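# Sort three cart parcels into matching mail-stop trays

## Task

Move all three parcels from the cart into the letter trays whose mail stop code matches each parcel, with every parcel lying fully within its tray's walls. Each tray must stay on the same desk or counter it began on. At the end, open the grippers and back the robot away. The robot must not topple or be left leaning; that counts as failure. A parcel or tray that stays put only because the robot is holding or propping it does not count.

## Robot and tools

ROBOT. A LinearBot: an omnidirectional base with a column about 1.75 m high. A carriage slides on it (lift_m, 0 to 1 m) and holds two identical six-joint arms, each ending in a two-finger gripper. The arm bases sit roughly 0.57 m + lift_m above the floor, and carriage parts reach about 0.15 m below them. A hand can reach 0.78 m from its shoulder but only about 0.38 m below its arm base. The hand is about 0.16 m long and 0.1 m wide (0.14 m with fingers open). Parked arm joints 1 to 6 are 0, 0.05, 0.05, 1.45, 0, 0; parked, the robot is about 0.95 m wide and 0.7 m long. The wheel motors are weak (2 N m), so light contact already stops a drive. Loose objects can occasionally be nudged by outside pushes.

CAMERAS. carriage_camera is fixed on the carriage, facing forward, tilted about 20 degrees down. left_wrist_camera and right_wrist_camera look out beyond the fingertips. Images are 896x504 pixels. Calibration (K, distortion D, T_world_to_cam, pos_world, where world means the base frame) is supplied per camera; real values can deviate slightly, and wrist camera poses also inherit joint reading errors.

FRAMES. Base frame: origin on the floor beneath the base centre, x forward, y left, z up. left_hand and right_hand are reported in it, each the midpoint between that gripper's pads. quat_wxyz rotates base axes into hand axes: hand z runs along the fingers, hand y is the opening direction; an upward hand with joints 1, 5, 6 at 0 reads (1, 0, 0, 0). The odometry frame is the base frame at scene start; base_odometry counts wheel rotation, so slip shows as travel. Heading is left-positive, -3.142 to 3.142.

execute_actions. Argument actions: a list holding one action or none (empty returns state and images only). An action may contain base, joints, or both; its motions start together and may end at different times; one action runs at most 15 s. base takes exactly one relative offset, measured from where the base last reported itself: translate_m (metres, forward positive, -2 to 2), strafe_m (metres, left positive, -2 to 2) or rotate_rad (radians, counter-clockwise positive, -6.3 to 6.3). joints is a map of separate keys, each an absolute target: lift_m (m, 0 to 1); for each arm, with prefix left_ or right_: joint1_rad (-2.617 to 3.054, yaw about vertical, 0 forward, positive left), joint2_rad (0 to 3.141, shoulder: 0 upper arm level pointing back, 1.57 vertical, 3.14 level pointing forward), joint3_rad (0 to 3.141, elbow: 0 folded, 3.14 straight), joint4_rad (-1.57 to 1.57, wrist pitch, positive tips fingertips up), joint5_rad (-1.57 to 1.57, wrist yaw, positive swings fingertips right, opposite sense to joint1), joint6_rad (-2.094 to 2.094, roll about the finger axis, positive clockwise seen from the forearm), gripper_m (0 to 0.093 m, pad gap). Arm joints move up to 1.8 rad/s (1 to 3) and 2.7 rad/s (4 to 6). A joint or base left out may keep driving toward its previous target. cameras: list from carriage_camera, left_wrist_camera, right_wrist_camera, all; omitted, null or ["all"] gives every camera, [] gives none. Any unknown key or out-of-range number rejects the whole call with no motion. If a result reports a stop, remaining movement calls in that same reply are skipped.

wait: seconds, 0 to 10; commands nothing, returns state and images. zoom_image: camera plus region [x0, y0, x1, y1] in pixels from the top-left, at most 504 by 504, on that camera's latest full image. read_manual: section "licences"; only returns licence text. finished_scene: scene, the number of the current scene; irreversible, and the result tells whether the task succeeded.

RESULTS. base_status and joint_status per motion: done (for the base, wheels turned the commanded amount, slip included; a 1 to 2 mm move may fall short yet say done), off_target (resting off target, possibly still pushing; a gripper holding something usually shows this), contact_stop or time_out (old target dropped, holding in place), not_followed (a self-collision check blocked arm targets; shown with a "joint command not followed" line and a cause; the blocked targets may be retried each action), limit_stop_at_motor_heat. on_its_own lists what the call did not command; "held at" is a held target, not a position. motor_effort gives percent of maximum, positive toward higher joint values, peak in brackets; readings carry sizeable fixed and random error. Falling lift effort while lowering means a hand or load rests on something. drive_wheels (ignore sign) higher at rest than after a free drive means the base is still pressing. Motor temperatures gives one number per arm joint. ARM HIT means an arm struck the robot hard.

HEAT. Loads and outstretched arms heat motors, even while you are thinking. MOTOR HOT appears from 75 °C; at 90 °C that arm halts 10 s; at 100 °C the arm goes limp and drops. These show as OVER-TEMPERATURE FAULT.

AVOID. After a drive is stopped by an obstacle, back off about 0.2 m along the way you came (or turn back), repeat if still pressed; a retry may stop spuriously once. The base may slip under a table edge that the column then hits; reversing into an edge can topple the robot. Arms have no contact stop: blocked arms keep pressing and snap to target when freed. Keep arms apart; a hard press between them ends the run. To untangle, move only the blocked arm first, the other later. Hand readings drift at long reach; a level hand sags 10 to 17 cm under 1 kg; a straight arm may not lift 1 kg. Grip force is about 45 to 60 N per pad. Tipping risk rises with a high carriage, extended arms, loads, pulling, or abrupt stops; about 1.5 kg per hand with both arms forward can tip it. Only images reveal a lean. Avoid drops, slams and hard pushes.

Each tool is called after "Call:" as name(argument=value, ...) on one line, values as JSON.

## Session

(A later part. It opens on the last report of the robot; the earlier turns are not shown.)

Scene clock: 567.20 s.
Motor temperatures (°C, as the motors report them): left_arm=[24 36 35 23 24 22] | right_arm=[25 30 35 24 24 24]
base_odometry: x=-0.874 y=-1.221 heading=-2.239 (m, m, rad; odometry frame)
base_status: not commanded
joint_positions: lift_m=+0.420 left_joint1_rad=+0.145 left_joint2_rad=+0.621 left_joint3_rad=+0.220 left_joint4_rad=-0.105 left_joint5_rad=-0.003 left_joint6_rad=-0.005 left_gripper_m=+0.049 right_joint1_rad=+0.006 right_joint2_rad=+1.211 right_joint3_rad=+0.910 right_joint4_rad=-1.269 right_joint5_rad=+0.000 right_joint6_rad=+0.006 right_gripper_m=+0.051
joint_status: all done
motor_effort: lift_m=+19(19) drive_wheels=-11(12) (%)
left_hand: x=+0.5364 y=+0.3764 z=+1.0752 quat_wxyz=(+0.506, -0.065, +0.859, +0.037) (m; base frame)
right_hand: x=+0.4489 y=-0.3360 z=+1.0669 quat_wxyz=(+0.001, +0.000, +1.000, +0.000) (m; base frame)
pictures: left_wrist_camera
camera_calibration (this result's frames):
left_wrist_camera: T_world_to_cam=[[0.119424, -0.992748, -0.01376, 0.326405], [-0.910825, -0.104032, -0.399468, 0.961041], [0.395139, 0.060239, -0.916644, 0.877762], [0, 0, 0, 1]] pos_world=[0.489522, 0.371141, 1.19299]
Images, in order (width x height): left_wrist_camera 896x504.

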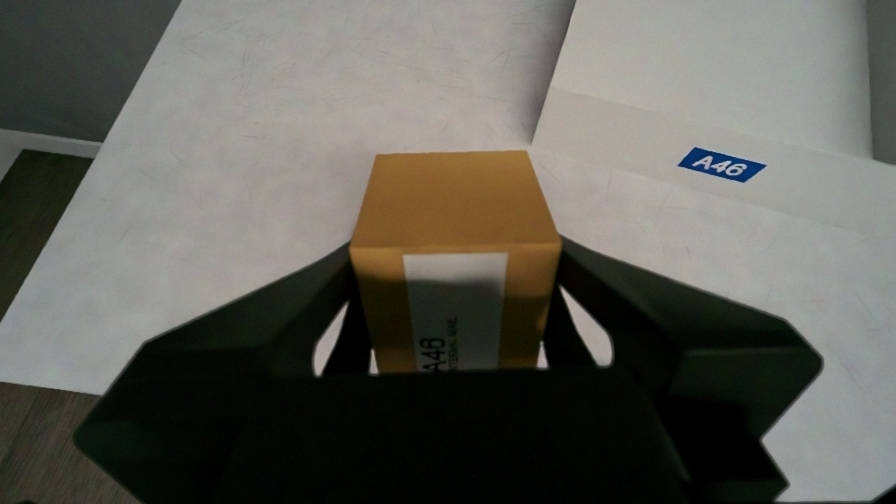

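Call:
execute_actions(actions=[{"base": {"translate_m": 0.09}, "joints": {"lift_m": 0.57, "left_joint1_rad": -0.305, "left_joint2_rad": 2.62, "left_joint3_rad": 2.08, "left_joint4_rad": -1.02, "left_joint6_rad": -0.1}}], cameras=["carriage_camera", "left_wrist_camera"])

Scene clock: 587.37 s.
Motor temperatures (°C, as the motors report them): left_arm=[24 34 37 28 24 22] | right_arm=[25 30 35 24 24 24]
base_odometry: x=-0.930 y=-1.291 heading=-2.237 (m, m, rad; odometry frame)
base_status: done
joint_positions: lift_m=+0.570 left_joint1_rad=-0.300 left_joint2_rad=+2.612 left_joint3_rad=+2.053 left_joint4_rad=-1.013 left_joint5_rad=-0.003 left_joint6_rad=-0.096 left_gripper_m=+0.049 right_joint1_rad=+0.006 right_joint2_rad=+1.210 right_joint3_rad=+0.910 right_joint4_rad=-1.267 right_joint5_rad=+0.000 right_joint6_rad=+0.006 right_gripper_m=+0.051
joint_status: all done
motor_effort: lift_m=+19(24) drive_wheels=-15(37) (%)
left_hand: x=+0.7356 y=+0.1936 z=+1.0394 quat_wxyz=(+0.000, +0.102, +0.995, +0.001) (m; base frame)
right_hand: x=+0.4494 y=-0.3360 z=+1.2170 quat_wxyz=(+0.002, +0.000, +1.000, +0.000) (m; base frame)
pictures: carriage_camera, left_wrist_camera
camera_calibration (this result's frames):
carriage_camera: T_world_to_cam=[[0.0469037, -0.998752, 0.0171844, -0.0332372], [-0.347921, -0.0324605, -0.936962, 1.49564], [0.93635, 0.0379681, -0.349009, 0.355397], [0, 0, 0, 1]] pos_world=[0.189148, 0.00185981, 1.52597]
left_wrist_camera: T_world_to_cam=[[-0.230526, -0.972941, 0.0155973, 0.343737], [-0.769945, 0.192183, 0.608482, -0.0994876], [-0.595015, 0.128262, -0.793414, 1.36437], [0, 0, 0, 1]] pos_world=[0.814463, 0.178559, 1.13769]
Images, in order (width x height): carriage_camera 896x504, left_wrist_camera 896x504.

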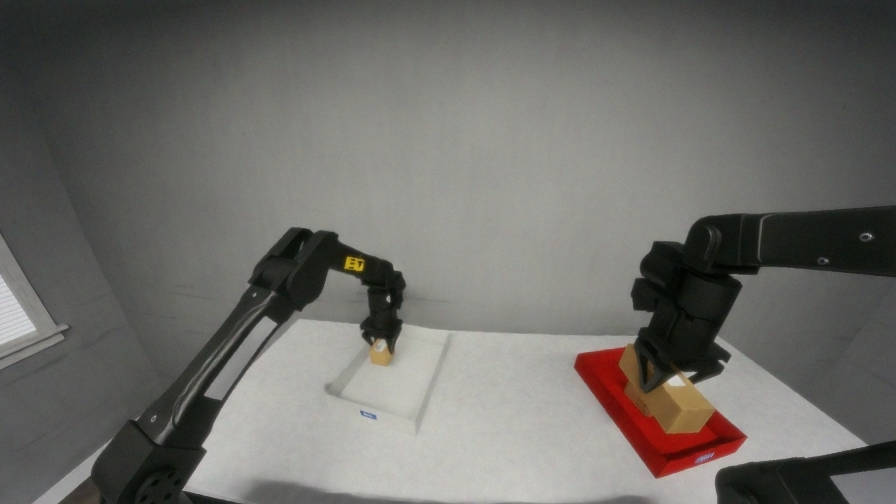

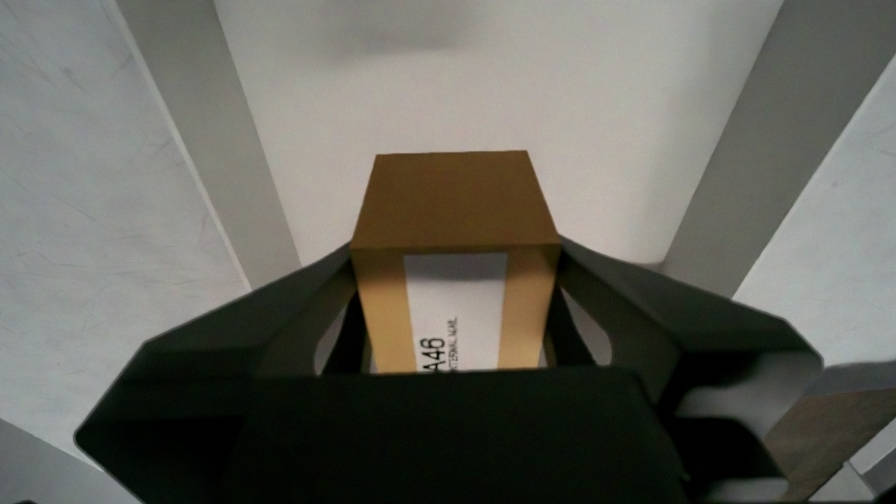

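Call:
execute_actions(actions=[{"joints": {"lift_m": 0.497}}], cameras=["left_wrist_camera"])

Scene clock: 595.53 s.
Motor temperatures (°C, as the motors report them): left_arm=[24 40 38 26 24 22] | right_arm=[25 30 35 24 24 24]
base_odometry: x=-0.930 y=-1.291 heading=-2.238 (m, m, rad; odometry frame)
base_status: not commanded
joint_positions: lift_m=+0.497 left_joint1_rad=-0.300 left_joint2_rad=+2.617 left_joint3_rad=+2.064 left_joint4_rad=-1.017 left_joint5_rad=-0.003 left_joint6_rad=-0.096 left_gripper_m=+0.049 right_joint1_rad=+0.006 right_joint2_rad=+1.210 right_joint3_rad=+0.910 right_joint4_rad=-1.268 right_joint5_rad=+0.000 right_joint6_rad=+0.006 right_gripper_m=+0.051
joint_status: all done
motor_effort: lift_m=+19(20) drive_wheels=-11(15) (%)
left_hand: x=+0.7371 y=+0.1932 z=+0.9668 quat_wxyz=(+0.001, +0.102, +0.995, +0.001) (m; base frame)
right_hand: x=+0.4493 y=-0.3360 z=+1.1440 quat_wxyz=(+0.002, +0.000, +1.000, +0.000) (m; base frame)
pictures: left_wrist_camera
camera_calibration (this result's frames):
left_wrist_camera: T_world_to_cam=[[-0.230554, -0.972932, 0.015725, 0.344661], [-0.771052, 0.192525, 0.60697, -0.0518578], [-0.593568, 0.127815, -0.794569, 1.30784], [0, 0, 0, 1]] pos_world=[0.815769, 0.178155, 1.06522]
Images, in order (width x height): left_wrist_camera 896x504.

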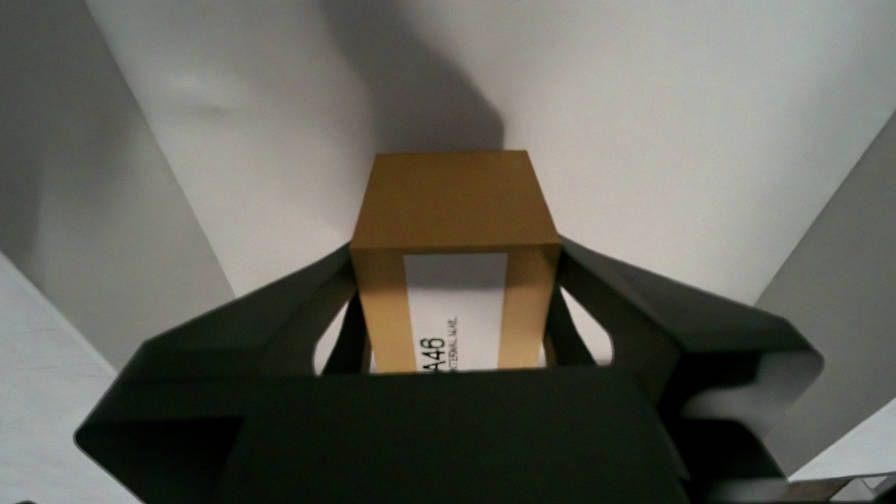

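Call:
execute_actions(actions=[{"joints": {"lift_m": 0.487}}], cameras=[])

Call:
execute_actions(actions=[{"joints": {"left_gripper_m": 0.08}}], cameras=["left_wrist_camera"])

Call:
execute_actions(actions=[{"joints": {"lift_m": 0.57}}], cameras=["left_wrist_camera"])

Scene clock: 601.67 s.
Motor temperatures (°C, as the motors report them): left_arm=[24 44 38 26 24 22] | right_arm=[25 30 35 24 24 24]
base_odometry: x=-0.930 y=-1.291 heading=-2.238 (m, m, rad; odometry frame)
base_status: not commanded
joint_positions: lift_m=+0.487 left_joint1_rad=-0.300 left_joint2_rad=+2.613 left_joint3_rad=+2.064 left_joint4_rad=-1.019 left_joint5_rad=-0.003 left_joint6_rad=-0.096 left_gripper_m=+0.049 right_joint1_rad=+0.006 right_joint2_rad=+1.210 right_joint3_rad=+0.910 right_joint4_rad=-1.268 right_joint5_rad=+0.000 right_joint6_rad=+0.006 right_gripper_m=+0.051
joint_status: all done
motor_effort: lift_m=+19(20) drive_wheels=+7(12) (%)
left_hand: x=+0.7372 y=+0.1929 z=+0.9584 quat_wxyz=(+0.002, +0.102, +0.995, +0.001) (m; base frame)
right_hand: x=+0.4493 y=-0.3360 z=+1.1340 quat_wxyz=(+0.002, +0.000, +1.000, +0.000) (m; base frame)
pictures: none
No camera images: the call's "cameras" was empty. Leave "cameras" out to get every camera's image.

Scene clock: 602.27 s.
Motor temperatures (°C, as the motors report them): left_arm=[24 45 38 25 24 22] | right_arm=[25 30 35 24 24 24]
base_odometry: x=-0.930 y=-1.291 heading=-2.238 (m, m, rad; odometry frame)
base_status: not commanded
joint_positions: lift_m=+0.487 left_joint1_rad=-0.300 left_joint2_rad=+2.613 left_joint3_rad=+2.064 left_joint4_rad=-1.019 left_joint5_rad=-0.003 left_joint6_rad=-0.096 left_gripper_m=+0.080 right_joint1_rad=+0.006 right_joint2_rad=+1.210 right_joint3_rad=+0.910 right_joint4_rad=-1.268 right_joint5_rad=+0.000 right_joint6_rad=+0.006 right_gripper_m=+0.051
joint_status: all done
motor_effort: lift_m=+19(19) drive_wheels=+6(11) (%)
left_hand: x=+0.7372 y=+0.1929 z=+0.9584 quat_wxyz=(+0.002, +0.102, +0.995, +0.001) (m; base frame)
right_hand: x=+0.4493 y=-0.3360 z=+1.1340 quat_wxyz=(+0.002, +0.000, +1.000, +0.000) (m; base frame)
pictures: left_wrist_camera
camera_calibration (this result's frames):
left_wrist_camera: T_world_to_cam=[[-0.230577, -0.972925, 0.0158283, 0.344511], [-0.771937, 0.192799, 0.605757, -0.0448724], [-0.592408, 0.127456, -0.795492, 1.30138], [0, 0, 0, 1]] pos_world=[0.815747, 0.177967, 1.05697]
Images, in order (width x height): left_wrist_camera 896x504.

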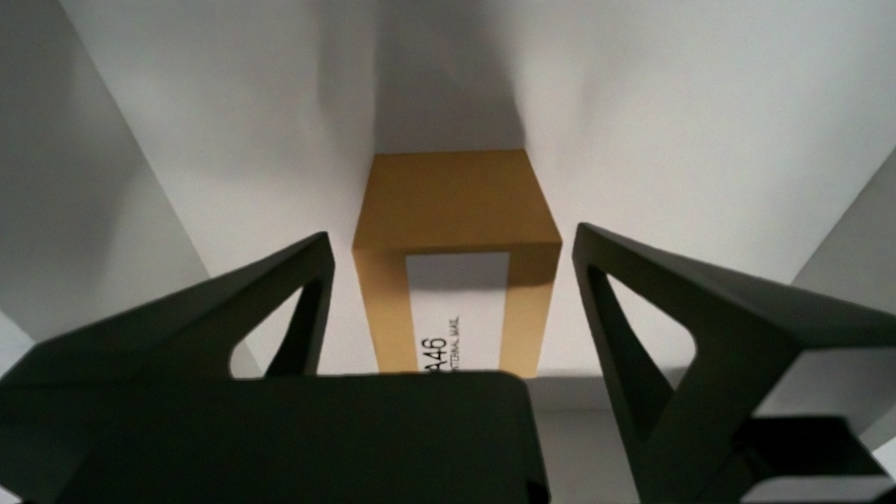

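Scene clock: 603.13 s.
Motor temperatures (°C, as the motors report them): left_arm=[24 45 38 25 24 22] | right_arm=[25 30 35 24 24 24]
base_odometry: x=-0.930 y=-1.291 heading=-2.238 (m, m, rad; odometry frame)
base_status: not commanded
joint_positions: lift_m=+0.570 left_joint1_rad=-0.300 left_joint2_rad=+2.614 left_joint3_rad=+2.064 left_joint4_rad=-1.018 left_joint5_rad=-0.003 left_joint6_rad=-0.096 left_gripper_m=+0.080 right_joint1_rad=+0.006 right_joint2_rad=+1.210 right_joint3_rad=+0.910 right_joint4_rad=-1.268 right_joint5_rad=+0.000 right_joint6_rad=+0.006 right_gripper_m=+0.051
joint_status: all done
motor_effort: lift_m=+19(24) drive_wheels=+7(11) (%)
left_hand: x=+0.7371 y=+0.1930 z=+1.0409 quat_wxyz=(+0.001, +0.102, +0.995, +0.001) (m; base frame)
right_hand: x=+0.4492 y=-0.3360 z=+1.2169 quat_wxyz=(+0.001, +0.000, +1.000, +0.000) (m; base frame)
pictures: left_wrist_camera
camera_calibration (this result's frames):
left_wrist_camera: T_world_to_cam=[[-0.230566, -0.972929, 0.015777, 0.34326], [-0.771495, 0.192663, 0.606363, -0.095844], [-0.592988, 0.127635, -0.795031, 1.36681], [0, 0, 0, 1]] pos_world=[0.815701, 0.177981, 1.13935]
Images, in order (width x height): left_wrist_camera 896x504.

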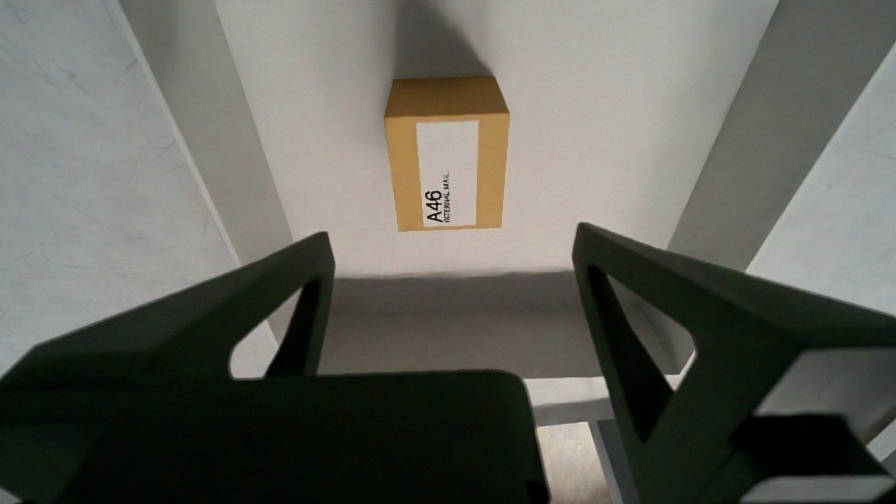

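Call:
execute_actions(actions=[{"base": {"translate_m": -2.0}, "joints": {"left_joint1_rad": 0, "left_joint2_rad": 0.05, "left_joint3_rad": 0.05, "left_joint4_rad": 1.45, "left_joint6_rad": 0}}], cameras=["carriage_camera"])

Call:
execute_actions(actions=[{"base": {"rotate_rad": 3.14}, "joints": {"lift_m": 0.42}}], cameras=["carriage_camera"])

Scene clock: 624.00 s.
Motor temperatures (°C, as the motors report them): left_arm=[24 49 38 25 24 22] | right_arm=[25 30 35 24 24 24]
base_odometry: x=+0.305 y=+0.282 heading=-2.236 (m, m, rad; odometry frame)
base_status: done
joint_positions: lift_m=+0.570 left_joint1_rad=-0.001 left_joint2_rad=+0.069 left_joint3_rad=+0.075 left_joint4_rad=+1.453 left_joint5_rad=-0.004 left_joint6_rad=-0.003 left_gripper_m=+0.080 right_joint1_rad=+0.006 right_joint2_rad=+1.210 right_joint3_rad=+0.910 right_joint4_rad=-1.267 right_joint5_rad=+0.000 right_joint6_rad=+0.006 right_gripper_m=+0.051
joint_status: all done
motor_effort: lift_m=+19(19) drive_wheels=-12(56) (%)
left_hand: x=+0.2986 y=+0.3376 z=+1.5549 quat_wxyz=(+0.998, -0.002, +0.056, -0.002) (m; base frame)
right_hand: x=+0.4496 y=-0.3360 z=+1.2169 quat_wxyz=(+0.002, +0.000, +1.000, +0.000) (m; base frame)
pictures: carriage_camera
camera_calibration (this result's frames):
carriage_camera: T_world_to_cam=[[0.0469037, -0.998752, 0.0171844, -0.0332365], [-0.347921, -0.0324605, -0.936962, 1.49561], [0.93635, 0.0379681, -0.349009, 0.355383], [0, 0, 0, 1]] pos_world=[0.189148, 0.00185981, 1.52593]
Images, in order (width x height): carriage_camera 896x504.

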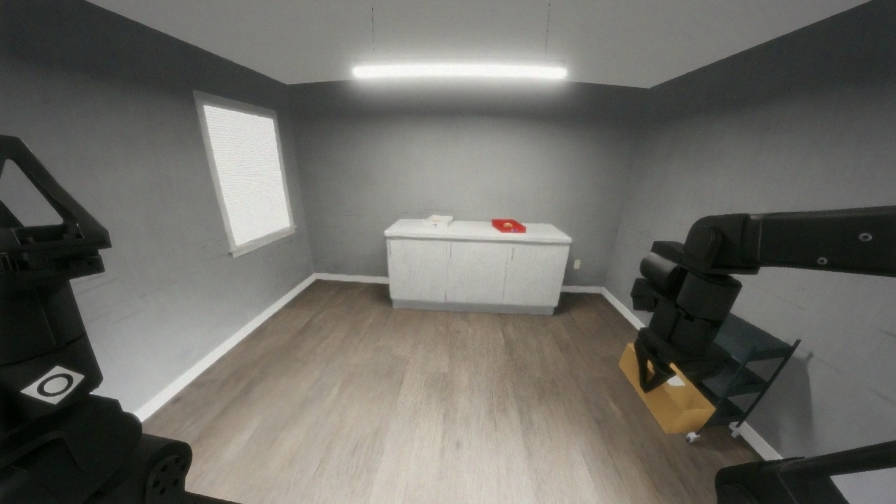

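Scene clock: 628.27 s.
Motor temperatures (°C, as the motors report them): left_arm=[24 47 38 25 24 22] | right_arm=[25 30 35 24 24 24]
base_odometry: x=+0.305 y=+0.282 heading=+0.902 (m, m, rad; odometry frame)
base_status: done
joint_positions: lift_m=+0.420 left_joint1_rad=-0.001 left_joint2_rad=+0.069 left_joint3_rad=+0.074 left_joint4_rad=+1.445 left_joint5_rad=-0.003 left_joint6_rad=-0.003 left_gripper_m=+0.080 right_joint1_rad=+0.006 right_joint2_rad=+1.210 right_joint3_rad=+0.910 right_joint4_rad=-1.259 right_joint5_rad=+0.001 right_joint6_rad=+0.006 right_gripper_m=+0.051
joint_status: all done
motor_effort: lift_m=+19(19) drive_wheels=+16(48) (%)
left_hand: x=+0.3006 y=+0.3375 z=+1.4045 quat_wxyz=(+0.998, -0.002, +0.060, -0.002) (m; base frame)
right_hand: x=+0.4515 y=-0.3361 z=+1.0671 quat_wxyz=(+0.006, +0.000, +1.000, -0.001) (m; base frame)
pictures: carriage_camera
camera_calibration (this result's frames):
carriage_camera: T_world_to_cam=[[0.0469037, -0.998752, 0.0171844, -0.0306587], [-0.347921, -0.0324605, -0.936962, 1.35505], [0.93635, 0.0379681, -0.349009, 0.303029], [0, 0, 0, 1]] pos_world=[0.189148, 0.00185981, 1.37592]
Images, in order (width x height): carriage_camera 896x504.

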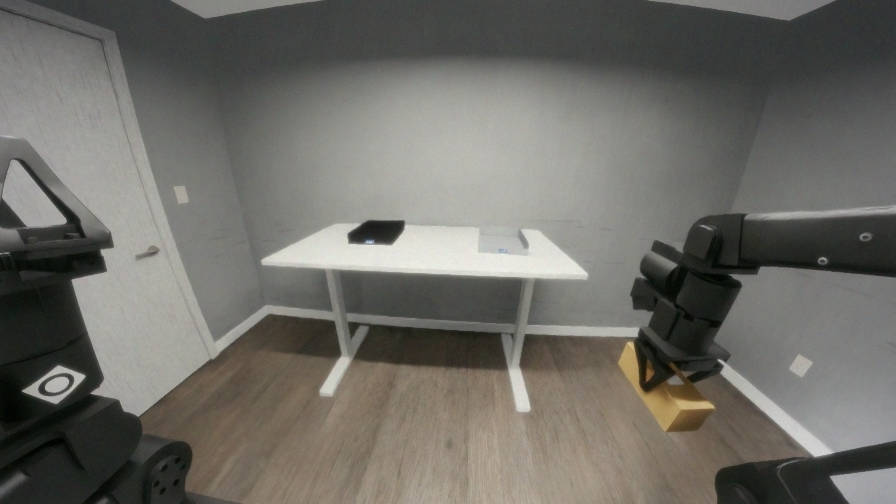

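Call:
execute_actions(actions=[{"base": {"translate_m": 0.65}, "joints": {"left_joint1_rad": -0.45, "left_joint4_rad": 0.0}}], cameras=["carriage_camera", "left_wrist_camera"])

Scene clock: 641.47 s.
Motor temperatures (°C, as the motors report them): left_arm=[24 42 37 25 24 22] | right_arm=[25 30 35 24 24 24]
base_odometry: x=+0.707 y=+0.793 heading=+0.903 (m, m, rad; odometry frame)
base_status: done
joint_positions: lift_m=+0.420 left_joint1_rad=-0.444 left_joint2_rad=+0.069 left_joint3_rad=+0.074 left_joint4_rad=+0.007 left_joint5_rad=-0.003 left_joint6_rad=-0.003 left_gripper_m=+0.080 right_joint1_rad=+0.006 right_joint2_rad=+1.210 right_joint3_rad=+0.910 right_joint4_rad=-1.266 right_joint5_rad=+0.001 right_joint6_rad=+0.006 right_gripper_m=+0.051
joint_status: all done
motor_effort: lift_m=+19(19) drive_wheels=-12(42) (%)
left_hand: x=+0.4933 y=+0.2314 z=+1.1635 quat_wxyz=(+0.694, +0.152, +0.686, -0.157) (m; base frame)
right_hand: x=+0.4497 y=-0.3362 z=+1.0671 quat_wxyz=(+0.003, +0.000, +1.000, -0.001) (m; base frame)
pictures: carriage_camera, left_wrist_camera
camera_calibration (this result's frames):
carriage_camera: T_world_to_cam=[[0.0469037, -0.998752, 0.0171844, -0.0306587], [-0.347921, -0.0324605, -0.936962, 1.35505], [0.93635, 0.0379681, -0.349009, 0.303029], [0, 0, 0, 1]] pos_world=[0.189148, 0.00185981, 1.37592]
left_wrist_camera: T_world_to_cam=[[-0.442687, -0.896291, -0.0262651, 0.458312], [-0.52716, 0.283841, -0.80096, 1.13019], [0.725349, -0.340729, -0.598142, 0.543791], [0, 0, 0, 1]] pos_world=[0.404243, 0.275271, 1.24254]
Images, in order (width x height): carriage_camera 896x504, left_wrist_camera 896x504.

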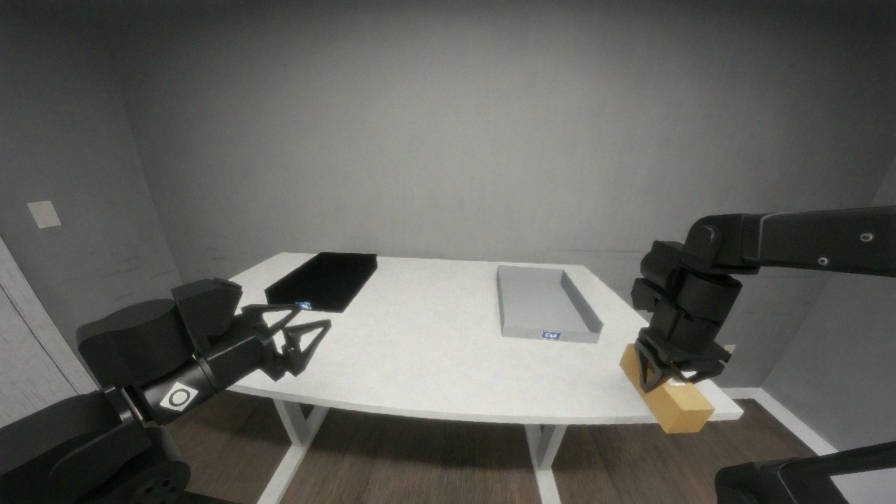

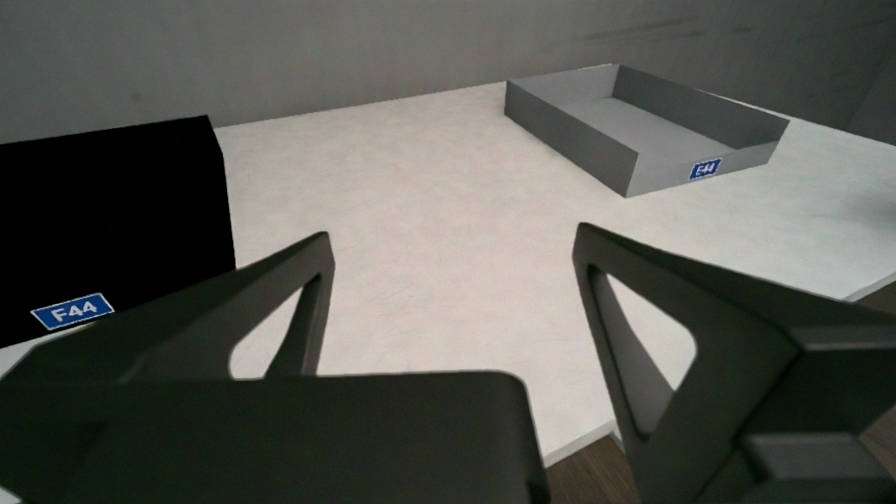

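Call:
execute_actions(actions=[{"base": {"strafe_m": 0.81}, "joints": {"lift_m": 0.71, "left_joint1_rad": 0, "left_joint4_rad": 1.45}}], cameras=["carriage_camera"])

Call:
execute_actions(actions=[{"base": {"translate_m": 0.16}, "joints": {"right_joint2_rad": 2.81, "right_joint3_rad": 2.07, "right_joint4_rad": -0.825}}], cameras=["carriage_camera", "right_wrist_camera"])

Scene clock: 681.80 s.
Motor temperatures (°C, as the motors report them): left_arm=[24 34 37 30 24 22] | right_arm=[25 30 35 24 24 24]
base_odometry: x=+0.071 y=+1.294 heading=+0.903 (m, m, rad; odometry frame)
base_status: done
joint_positions: lift_m=+0.710 left_joint1_rad=-0.006 left_joint2_rad=+0.069 left_joint3_rad=+0.066 left_joint4_rad=+1.449 left_joint5_rad=-0.002 left_joint6_rad=-0.003 left_gripper_m=+0.080 right_joint1_rad=+0.006 right_joint2_rad=+1.210 right_joint3_rad=+0.910 right_joint4_rad=-1.268 right_joint5_rad=+0.001 right_joint6_rad=+0.006 right_gripper_m=+0.051
joint_status: all done
motor_effort: lift_m=+19(24) drive_wheels=-5(37) (%)
left_hand: x=+0.3023 y=+0.3372 z=+1.6923 quat_wxyz=(+0.998, -0.001, +0.062, -0.004) (m; base frame)
right_hand: x=+0.4493 y=-0.3362 z=+1.3571 quat_wxyz=(+0.002, +0.000, +1.000, -0.001) (m; base frame)
pictures: carriage_camera
camera_calibration (this result's frames):
carriage_camera: T_world_to_cam=[[0.0469037, -0.998752, 0.0171844, -0.0356423], [-0.347921, -0.0324605, -0.936962, 1.62678], [0.93635, 0.0379681, -0.349009, 0.404243], [0, 0, 0, 1]] pos_world=[0.189148, 0.00185981, 1.66593]
Images, in order (width x height): carriage_camera 896x504.

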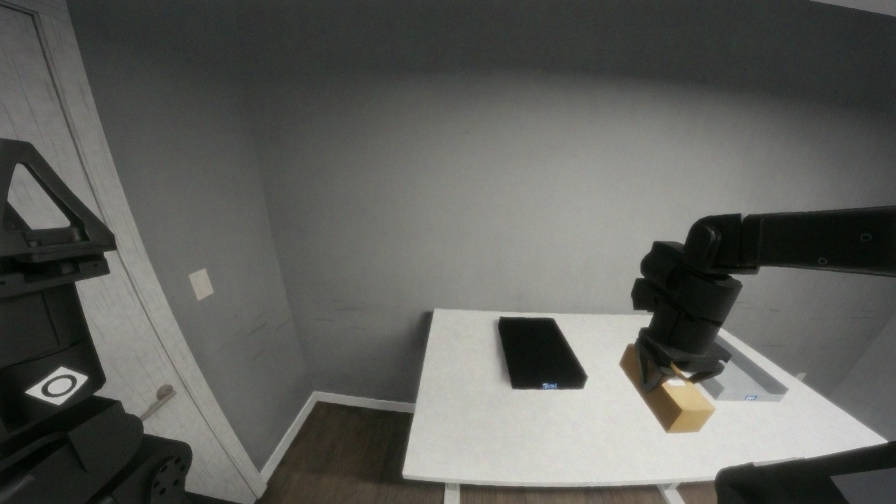

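Scene clock: 683.70 s.
Motor temperatures (°C, as the motors report them): left_arm=[24 34 37 30 24 22] | right_arm=[25 31 35 24 24 24]
base_odometry: x=+0.170 y=+1.420 heading=+0.904 (m, m, rad; odometry frame)
base_status: done
joint_positions: lift_m=+0.710 left_joint1_rad=-0.006 left_joint2_rad=+0.069 left_joint3_rad=+0.066 left_joint4_rad=+1.448 left_joint5_rad=-0.002 left_joint6_rad=-0.003 left_gripper_m=+0.080 right_joint1_rad=+0.006 right_joint2_rad=+2.822 right_joint3_rad=+2.048 right_joint4_rad=-0.822 right_joint5_rad=+0.001 right_joint6_rad=+0.006 right_gripper_m=+0.051
joint_status: all done
motor_effort: lift_m=+19(19) drive_wheels=-13(33) (%)
left_hand: x=+0.3024 y=+0.3372 z=+1.6923 quat_wxyz=(+0.998, -0.001, +0.063, -0.004) (m; base frame)
right_hand: x=+0.7514 y=-0.3344 z=+1.0795 quat_wxyz=(-0.013, +0.000, +1.000, -0.001) (m; base frame)
pictures: carriage_camera, right_wrist_camera
camera_calibration (this result's frames):
carriage_camera: T_world_to_cam=[[0.0469037, -0.998752, 0.0171844, -0.0356423], [-0.347921, -0.0324605, -0.936962, 1.62678], [0.93635, 0.0379681, -0.349009, 0.404244], [0, 0, 0, 1]] pos_world=[0.189148, 0.00185981, 1.66593]
right_wrist_camera: T_world_to_cam=[[-0.0672306, -0.997723, -0.00533073, -0.274679], [-0.795266, 0.0503603, 0.604165, -0.0340765], [-0.602521, 0.0448577, -0.796842, 1.45105], [0, 0, 0, 1]] pos_world=[0.828721, -0.337428, 1.17538]
Images, in order (width x height): carriage_camera 896x504, right_wrist_camera 896x504.

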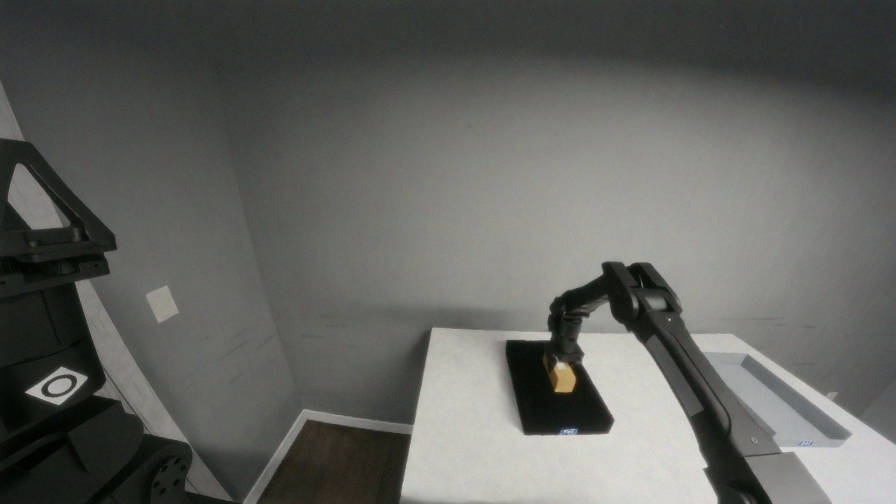

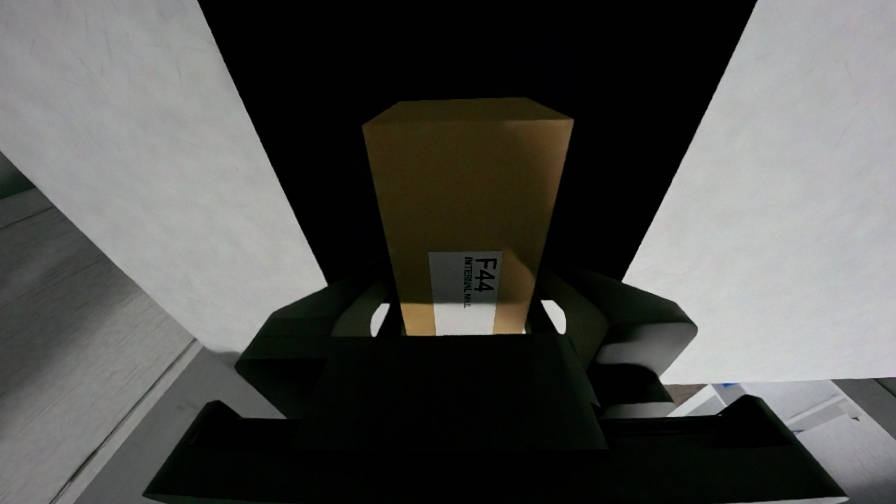

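Call:
execute_actions(actions=[{"joints": {"lift_m": 0.625}}], cameras=["carriage_camera", "right_wrist_camera"])

Scene clock: 692.90 s.
Motor temperatures (°C, as the motors report them): left_arm=[24 33 37 28 24 22] | right_arm=[25 37 36 24 24 24]
base_odometry: x=+0.170 y=+1.420 heading=+0.904 (m, m, rad; odometry frame)
base_status: not commanded
joint_positions: lift_m=+0.625 left_joint1_rad=-0.006 left_joint2_rad=+0.069 left_joint3_rad=+0.066 left_joint4_rad=+1.449 left_joint5_rad=-0.002 left_joint6_rad=-0.003 left_gripper_m=+0.080 right_joint1_rad=+0.006 right_joint2_rad=+2.814 right_joint3_rad=+2.052 right_joint4_rad=-0.824 right_joint5_rad=+0.001 right_joint6_rad=+0.006 right_gripper_m=+0.051
joint_status: all done
motor_effort: lift_m=+20(19) drive_wheels=-9(10) (%)
left_hand: x=+0.3023 y=+0.3372 z=+1.6072 quat_wxyz=(+0.998, -0.001, +0.062, -0.004) (m; base frame)
right_hand: x=+0.7547 y=-0.3344 z=+0.9991 quat_wxyz=(-0.008, +0.000, +1.000, -0.001) (m; base frame)
pictures: carriage_camera, right_wrist_camera
camera_calibration (this result's frames):
carriage_camera: T_world_to_cam=[[0.0469037, -0.998752, 0.0171844, -0.0341809], [-0.347921, -0.0324605, -0.936962, 1.5471], [0.93635, 0.0379681, -0.349009, 0.374563], [0, 0, 0, 1]] pos_world=[0.189148, 0.00185981, 1.58088]
right_wrist_camera: T_world_to_cam=[[-0.0671741, -0.997723, -0.00605448, -0.274185], [-0.801219, 0.0503258, 0.596251, 0.0295409], [-0.594588, 0.0449036, -0.802776, 1.38892], [0, 0, 0, 1]] pos_world=[0.831084, -0.337414, 1.09571]
Images, in order (width x height): carriage_camera 896x504, right_wrist_camera 896x504.

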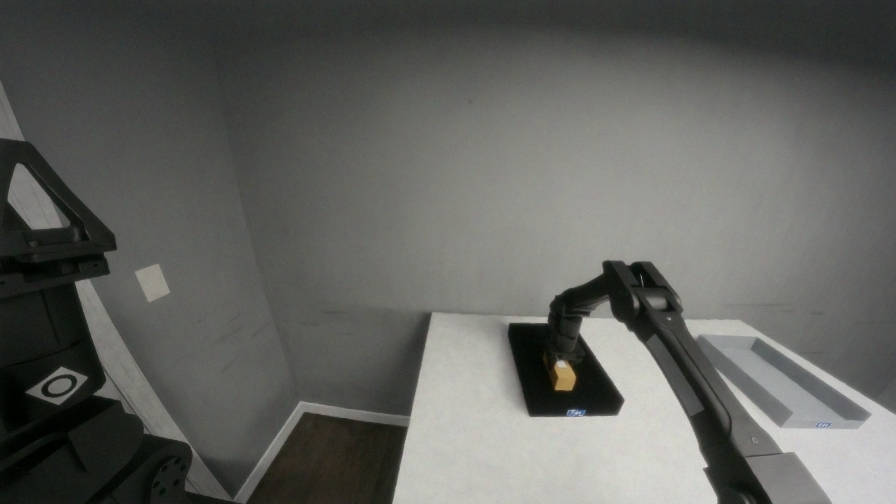

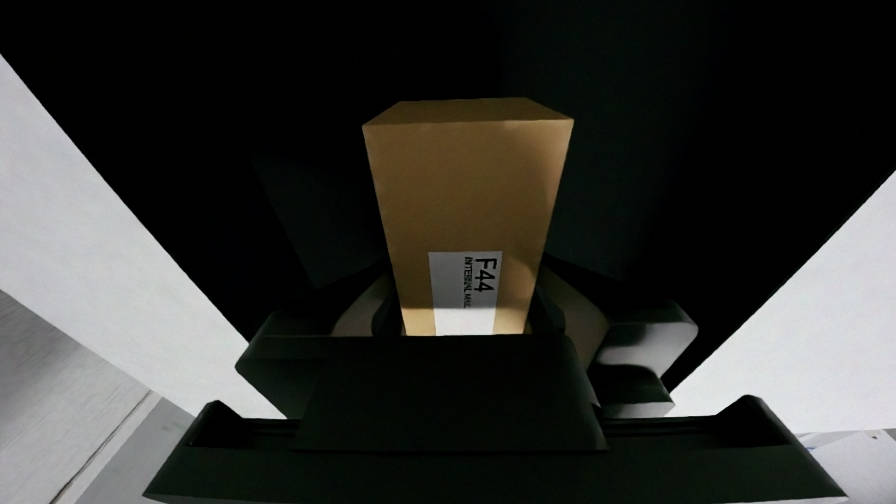

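Call:
execute_actions(actions=[{"joints": {"lift_m": 0.608}}], cameras=["carriage_camera"])

Call:
zoom_image(camera="carriage_camera", region=[490, 310, 640, 430])

Scene clock: 698.37 s.
Motor temperatures (°C, as the motors report them): left_arm=[24 33 37 28 24 22] | right_arm=[25 40 36 24 24 24]
base_odometry: x=+0.170 y=+1.420 heading=+0.904 (m, m, rad; odometry frame)
base_status: not commanded
joint_positions: lift_m=+0.608 left_joint1_rad=-0.006 left_joint2_rad=+0.069 left_joint3_rad=+0.066 left_joint4_rad=+1.449 left_joint5_rad=-0.002 left_joint6_rad=-0.003 left_gripper_m=+0.080 right_joint1_rad=+0.006 right_joint2_rad=+2.814 right_joint3_rad=+2.052 right_joint4_rad=-0.823 right_joint5_rad=+0.001 right_joint6_rad=+0.006 right_gripper_m=+0.051
joint_status: all done
motor_effort: lift_m=+20(20) drive_wheels=+6(6) (%)
left_hand: x=+0.3022 y=+0.3372 z=+1.5903 quat_wxyz=(+0.998, -0.001, +0.062, -0.004) (m; base frame)
right_hand: x=+0.7553 y=-0.3344 z=+0.9823 quat_wxyz=(-0.007, +0.000, +1.000, -0.001) (m; base frame)
pictures: carriage_camera
camera_calibration (this result's frames):
carriage_camera: T_world_to_cam=[[0.0469037, -0.998752, 0.0171844, -0.0338887], [-0.347921, -0.0324605, -0.936962, 1.53117], [0.93635, 0.0379681, -0.349009, 0.36863], [0, 0, 0, 1]] pos_world=[0.189148, 0.00185981, 1.56388]
Images, in order (width x height): carriage_camera 896x504.

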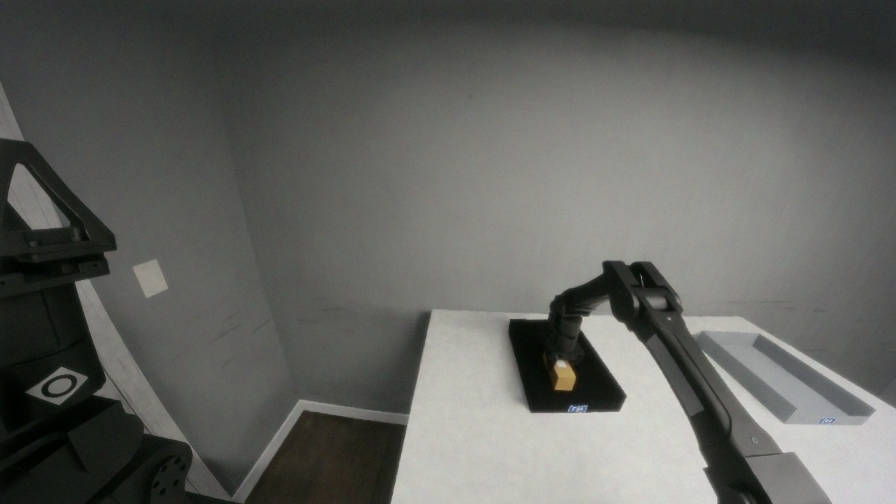

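Region (490, 310, 640, 430) of carriage_camera's 896x504 image, scaled by 3.360, with more detail than that image has; it fills the top 403 rows of this view, and the rest is white.

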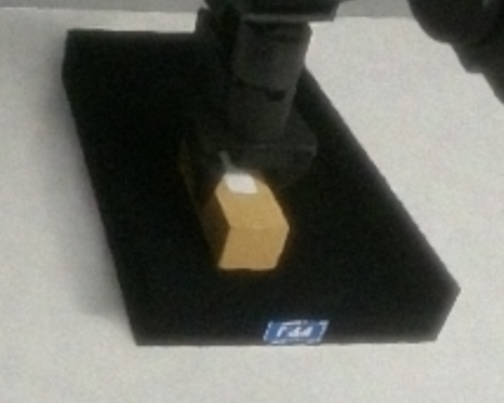

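Call:
execute_actions(actions=[{"joints": {"lift_m": 0.601}}], cameras=[])

Scene clock: 704.20 s.
Motor temperatures (°C, as the motors report them): left_arm=[24 33 36 27 24 22] | right_arm=[25 43 36 24 24 24]
base_odometry: x=+0.170 y=+1.420 heading=+0.904 (m, m, rad; odometry frame)
base_status: not commanded
joint_positions: lift_m=+0.601 left_joint1_rad=-0.006 left_joint2_rad=+0.069 left_joint3_rad=+0.066 left_joint4_rad=+1.449 left_joint5_rad=-0.002 left_joint6_rad=-0.003 left_gripper_m=+0.080 right_joint1_rad=+0.006 right_joint2_rad=+2.804 right_joint3_rad=+2.055 right_joint4_rad=-0.837 right_joint5_rad=+0.002 right_joint6_rad=+0.006 right_gripper_m=+0.051
joint_status: all done
motor_effort: lift_m=+18(19) drive_wheels=+5(3) (%)
left_hand: x=+0.3022 y=+0.3372 z=+1.5834 quat_wxyz=(+0.998, -0.001, +0.062, -0.004) (m; base frame)
right_hand: x=+0.7558 y=-0.3346 z=+0.9809 quat_wxyz=(-0.007, +0.000, +1.000, -0.001) (m; base frame)
pictures: none
No camera images: the call's "cameras" was empty. Leave "cameras" out to get every camera's image.

Resting on the floor now. Release and withdraw.

Call:
execute_actions(actions=[{"joints": {"right_gripper_m": 0.08}}], cameras=[])

Call:
execute_actions(actions=[{"joints": {"lift_m": 0.69}}], cameras=["right_wrist_camera"])

Call:
execute_actions(actions=[{"base": {"translate_m": -0.4}, "joints": {"right_joint2_rad": 0.05, "right_joint3_rad": 0.05, "right_joint4_rad": 1.45}}], cameras=["carriage_camera"])

Scene clock: 711.60 s.
Motor temperatures (°C, as the motors report them): left_arm=[24 32 36 27 24 22] | right_arm=[25 46 37 24 24 24]
base_odometry: x=+0.170 y=+1.420 heading=+0.904 (m, m, rad; odometry frame)
base_status: not commanded
joint_positions: lift_m=+0.601 left_joint1_rad=-0.006 left_joint2_rad=+0.069 left_joint3_rad=+0.066 left_joint4_rad=+1.449 left_joint5_rad=-0.002 left_joint6_rad=-0.003 left_gripper_m=+0.080 right_joint1_rad=+0.006 right_joint2_rad=+2.804 right_joint3_rad=+2.055 right_joint4_rad=-0.832 right_joint5_rad=+0.002 right_joint6_rad=+0.005 right_gripper_m=+0.080
joint_status: all done
motor_effort: lift_m=+18(18) drive_wheels=+5(5) (%)
left_hand: x=+0.3022 y=+0.3372 z=+1.5834 quat_wxyz=(+0.998, -0.001, +0.062, -0.004) (m; base frame)
right_hand: x=+0.7570 y=-0.3346 z=+0.9809 quat_wxyz=(-0.005, +0.000, +1.000, -0.001) (m; base frame)
pictures: none
No camera images: the call's "cameras" was empty. Leave "cameras" out to get every camera's image.

Scene clock: 712.50 s.
Motor temperatures (°C, as the motors report them): left_arm=[24 32 36 27 24 22] | right_arm=[25 46 37 24 24 24]
base_odometry: x=+0.170 y=+1.420 heading=+0.904 (m, m, rad; odometry frame)
base_status: not commanded
joint_positions: lift_m=+0.690 left_joint1_rad=-0.006 left_joint2_rad=+0.069 left_joint3_rad=+0.066 left_joint4_rad=+1.449 left_joint5_rad=-0.002 left_joint6_rad=-0.003 left_gripper_m=+0.080 right_joint1_rad=+0.006 right_joint2_rad=+2.805 right_joint3_rad=+2.055 right_joint4_rad=-0.824 right_joint5_rad=+0.002 right_joint6_rad=+0.005 right_gripper_m=+0.080
joint_status: all done
motor_effort: lift_m=+19(23) drive_wheels=+4(3) (%)
left_hand: x=+0.3022 y=+0.3372 z=+1.6723 quat_wxyz=(+0.998, -0.001, +0.062, -0.004) (m; base frame)
right_hand: x=+0.7585 y=-0.3346 z=+1.0693 quat_wxyz=(-0.002, +0.000, +1.000, -0.001) (m; base frame)
pictures: right_wrist_camera
camera_calibration (this result's frames):
right_wrist_camera: T_world_to_cam=[[-0.066708, -0.997755, -0.00583196, -0.274278], [-0.808685, 0.0506415, 0.586059, 0.00744692], [-0.584448, 0.043811, -0.810248, 1.44748], [0, 0, 0, 1]] pos_world=[0.833704, -0.337455, 1.16686]
Images, in order (width x height): right_wrist_camera 896x504.

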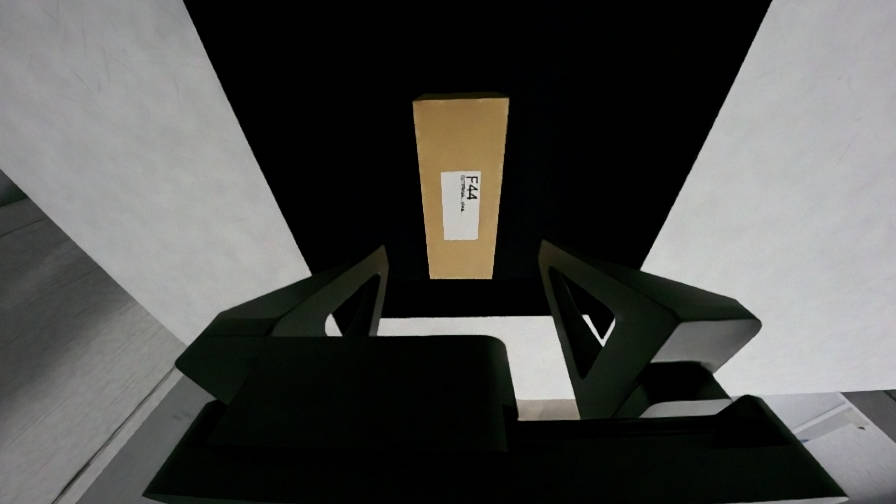

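Scene clock: 715.43 s.
Motor temperatures (°C, as the motors report them): left_arm=[24 32 36 26 24 22] | right_arm=[25 46 36 24 24 24]
base_odometry: x=-0.078 y=+1.106 heading=+0.904 (m, m, rad; odometry frame)
base_status: done
joint_positions: lift_m=+0.690 left_joint1_rad=-0.006 left_joint2_rad=+0.069 left_joint3_rad=+0.066 left_joint4_rad=+1.449 left_joint5_rad=-0.002 left_joint6_rad=-0.003 left_gripper_m=+0.080 right_joint1_rad=+0.005 right_joint2_rad=+0.061 right_joint3_rad=+0.074 right_joint4_rad=+1.457 right_joint5_rad=+0.002 right_joint6_rad=+0.005 right_gripper_m=+0.080
joint_status: all done
motor_effort: lift_m=+19(19) drive_wheels=-6(55) (%)
left_hand: x=+0.3023 y=+0.3372 z=+1.6723 quat_wxyz=(+0.998, -0.001, +0.062, -0.004) (m; base frame)
right_hand: x=+0.2956 y=-0.3373 z=+1.6747 quat_wxyz=(+0.999, +0.001, +0.051, +0.005) (m; base frame)
pictures: carriage_camera
camera_calibration (this result's frames):
carriage_camera: T_world_to_cam=[[0.0469037, -0.998752, 0.0171844, -0.035299], [-0.347921, -0.0324605, -0.936962, 1.60806], [0.93635, 0.0379681, -0.349009, 0.397272], [0, 0, 0, 1]] pos_world=[0.189148, 0.00185981, 1.64595]
Images, in order (width x height): carriage_camera 896x504.

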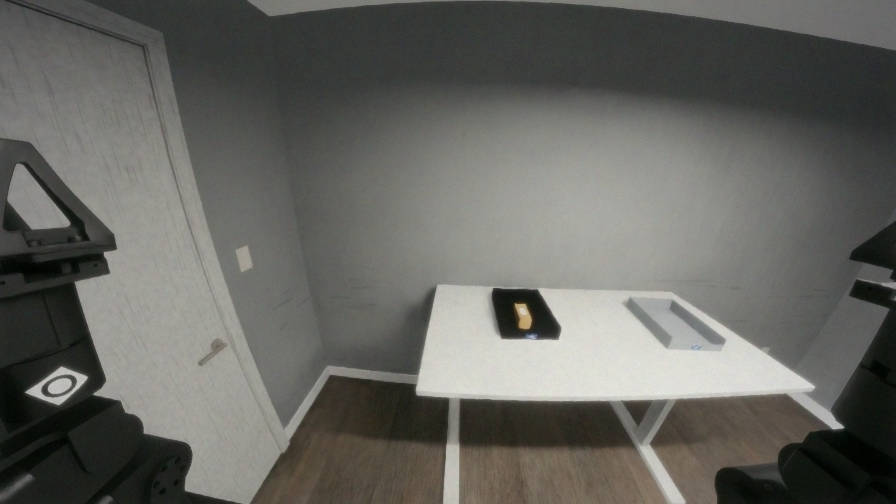

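Call:
finished_scene(scene=1)

The scene is finished: the task was done.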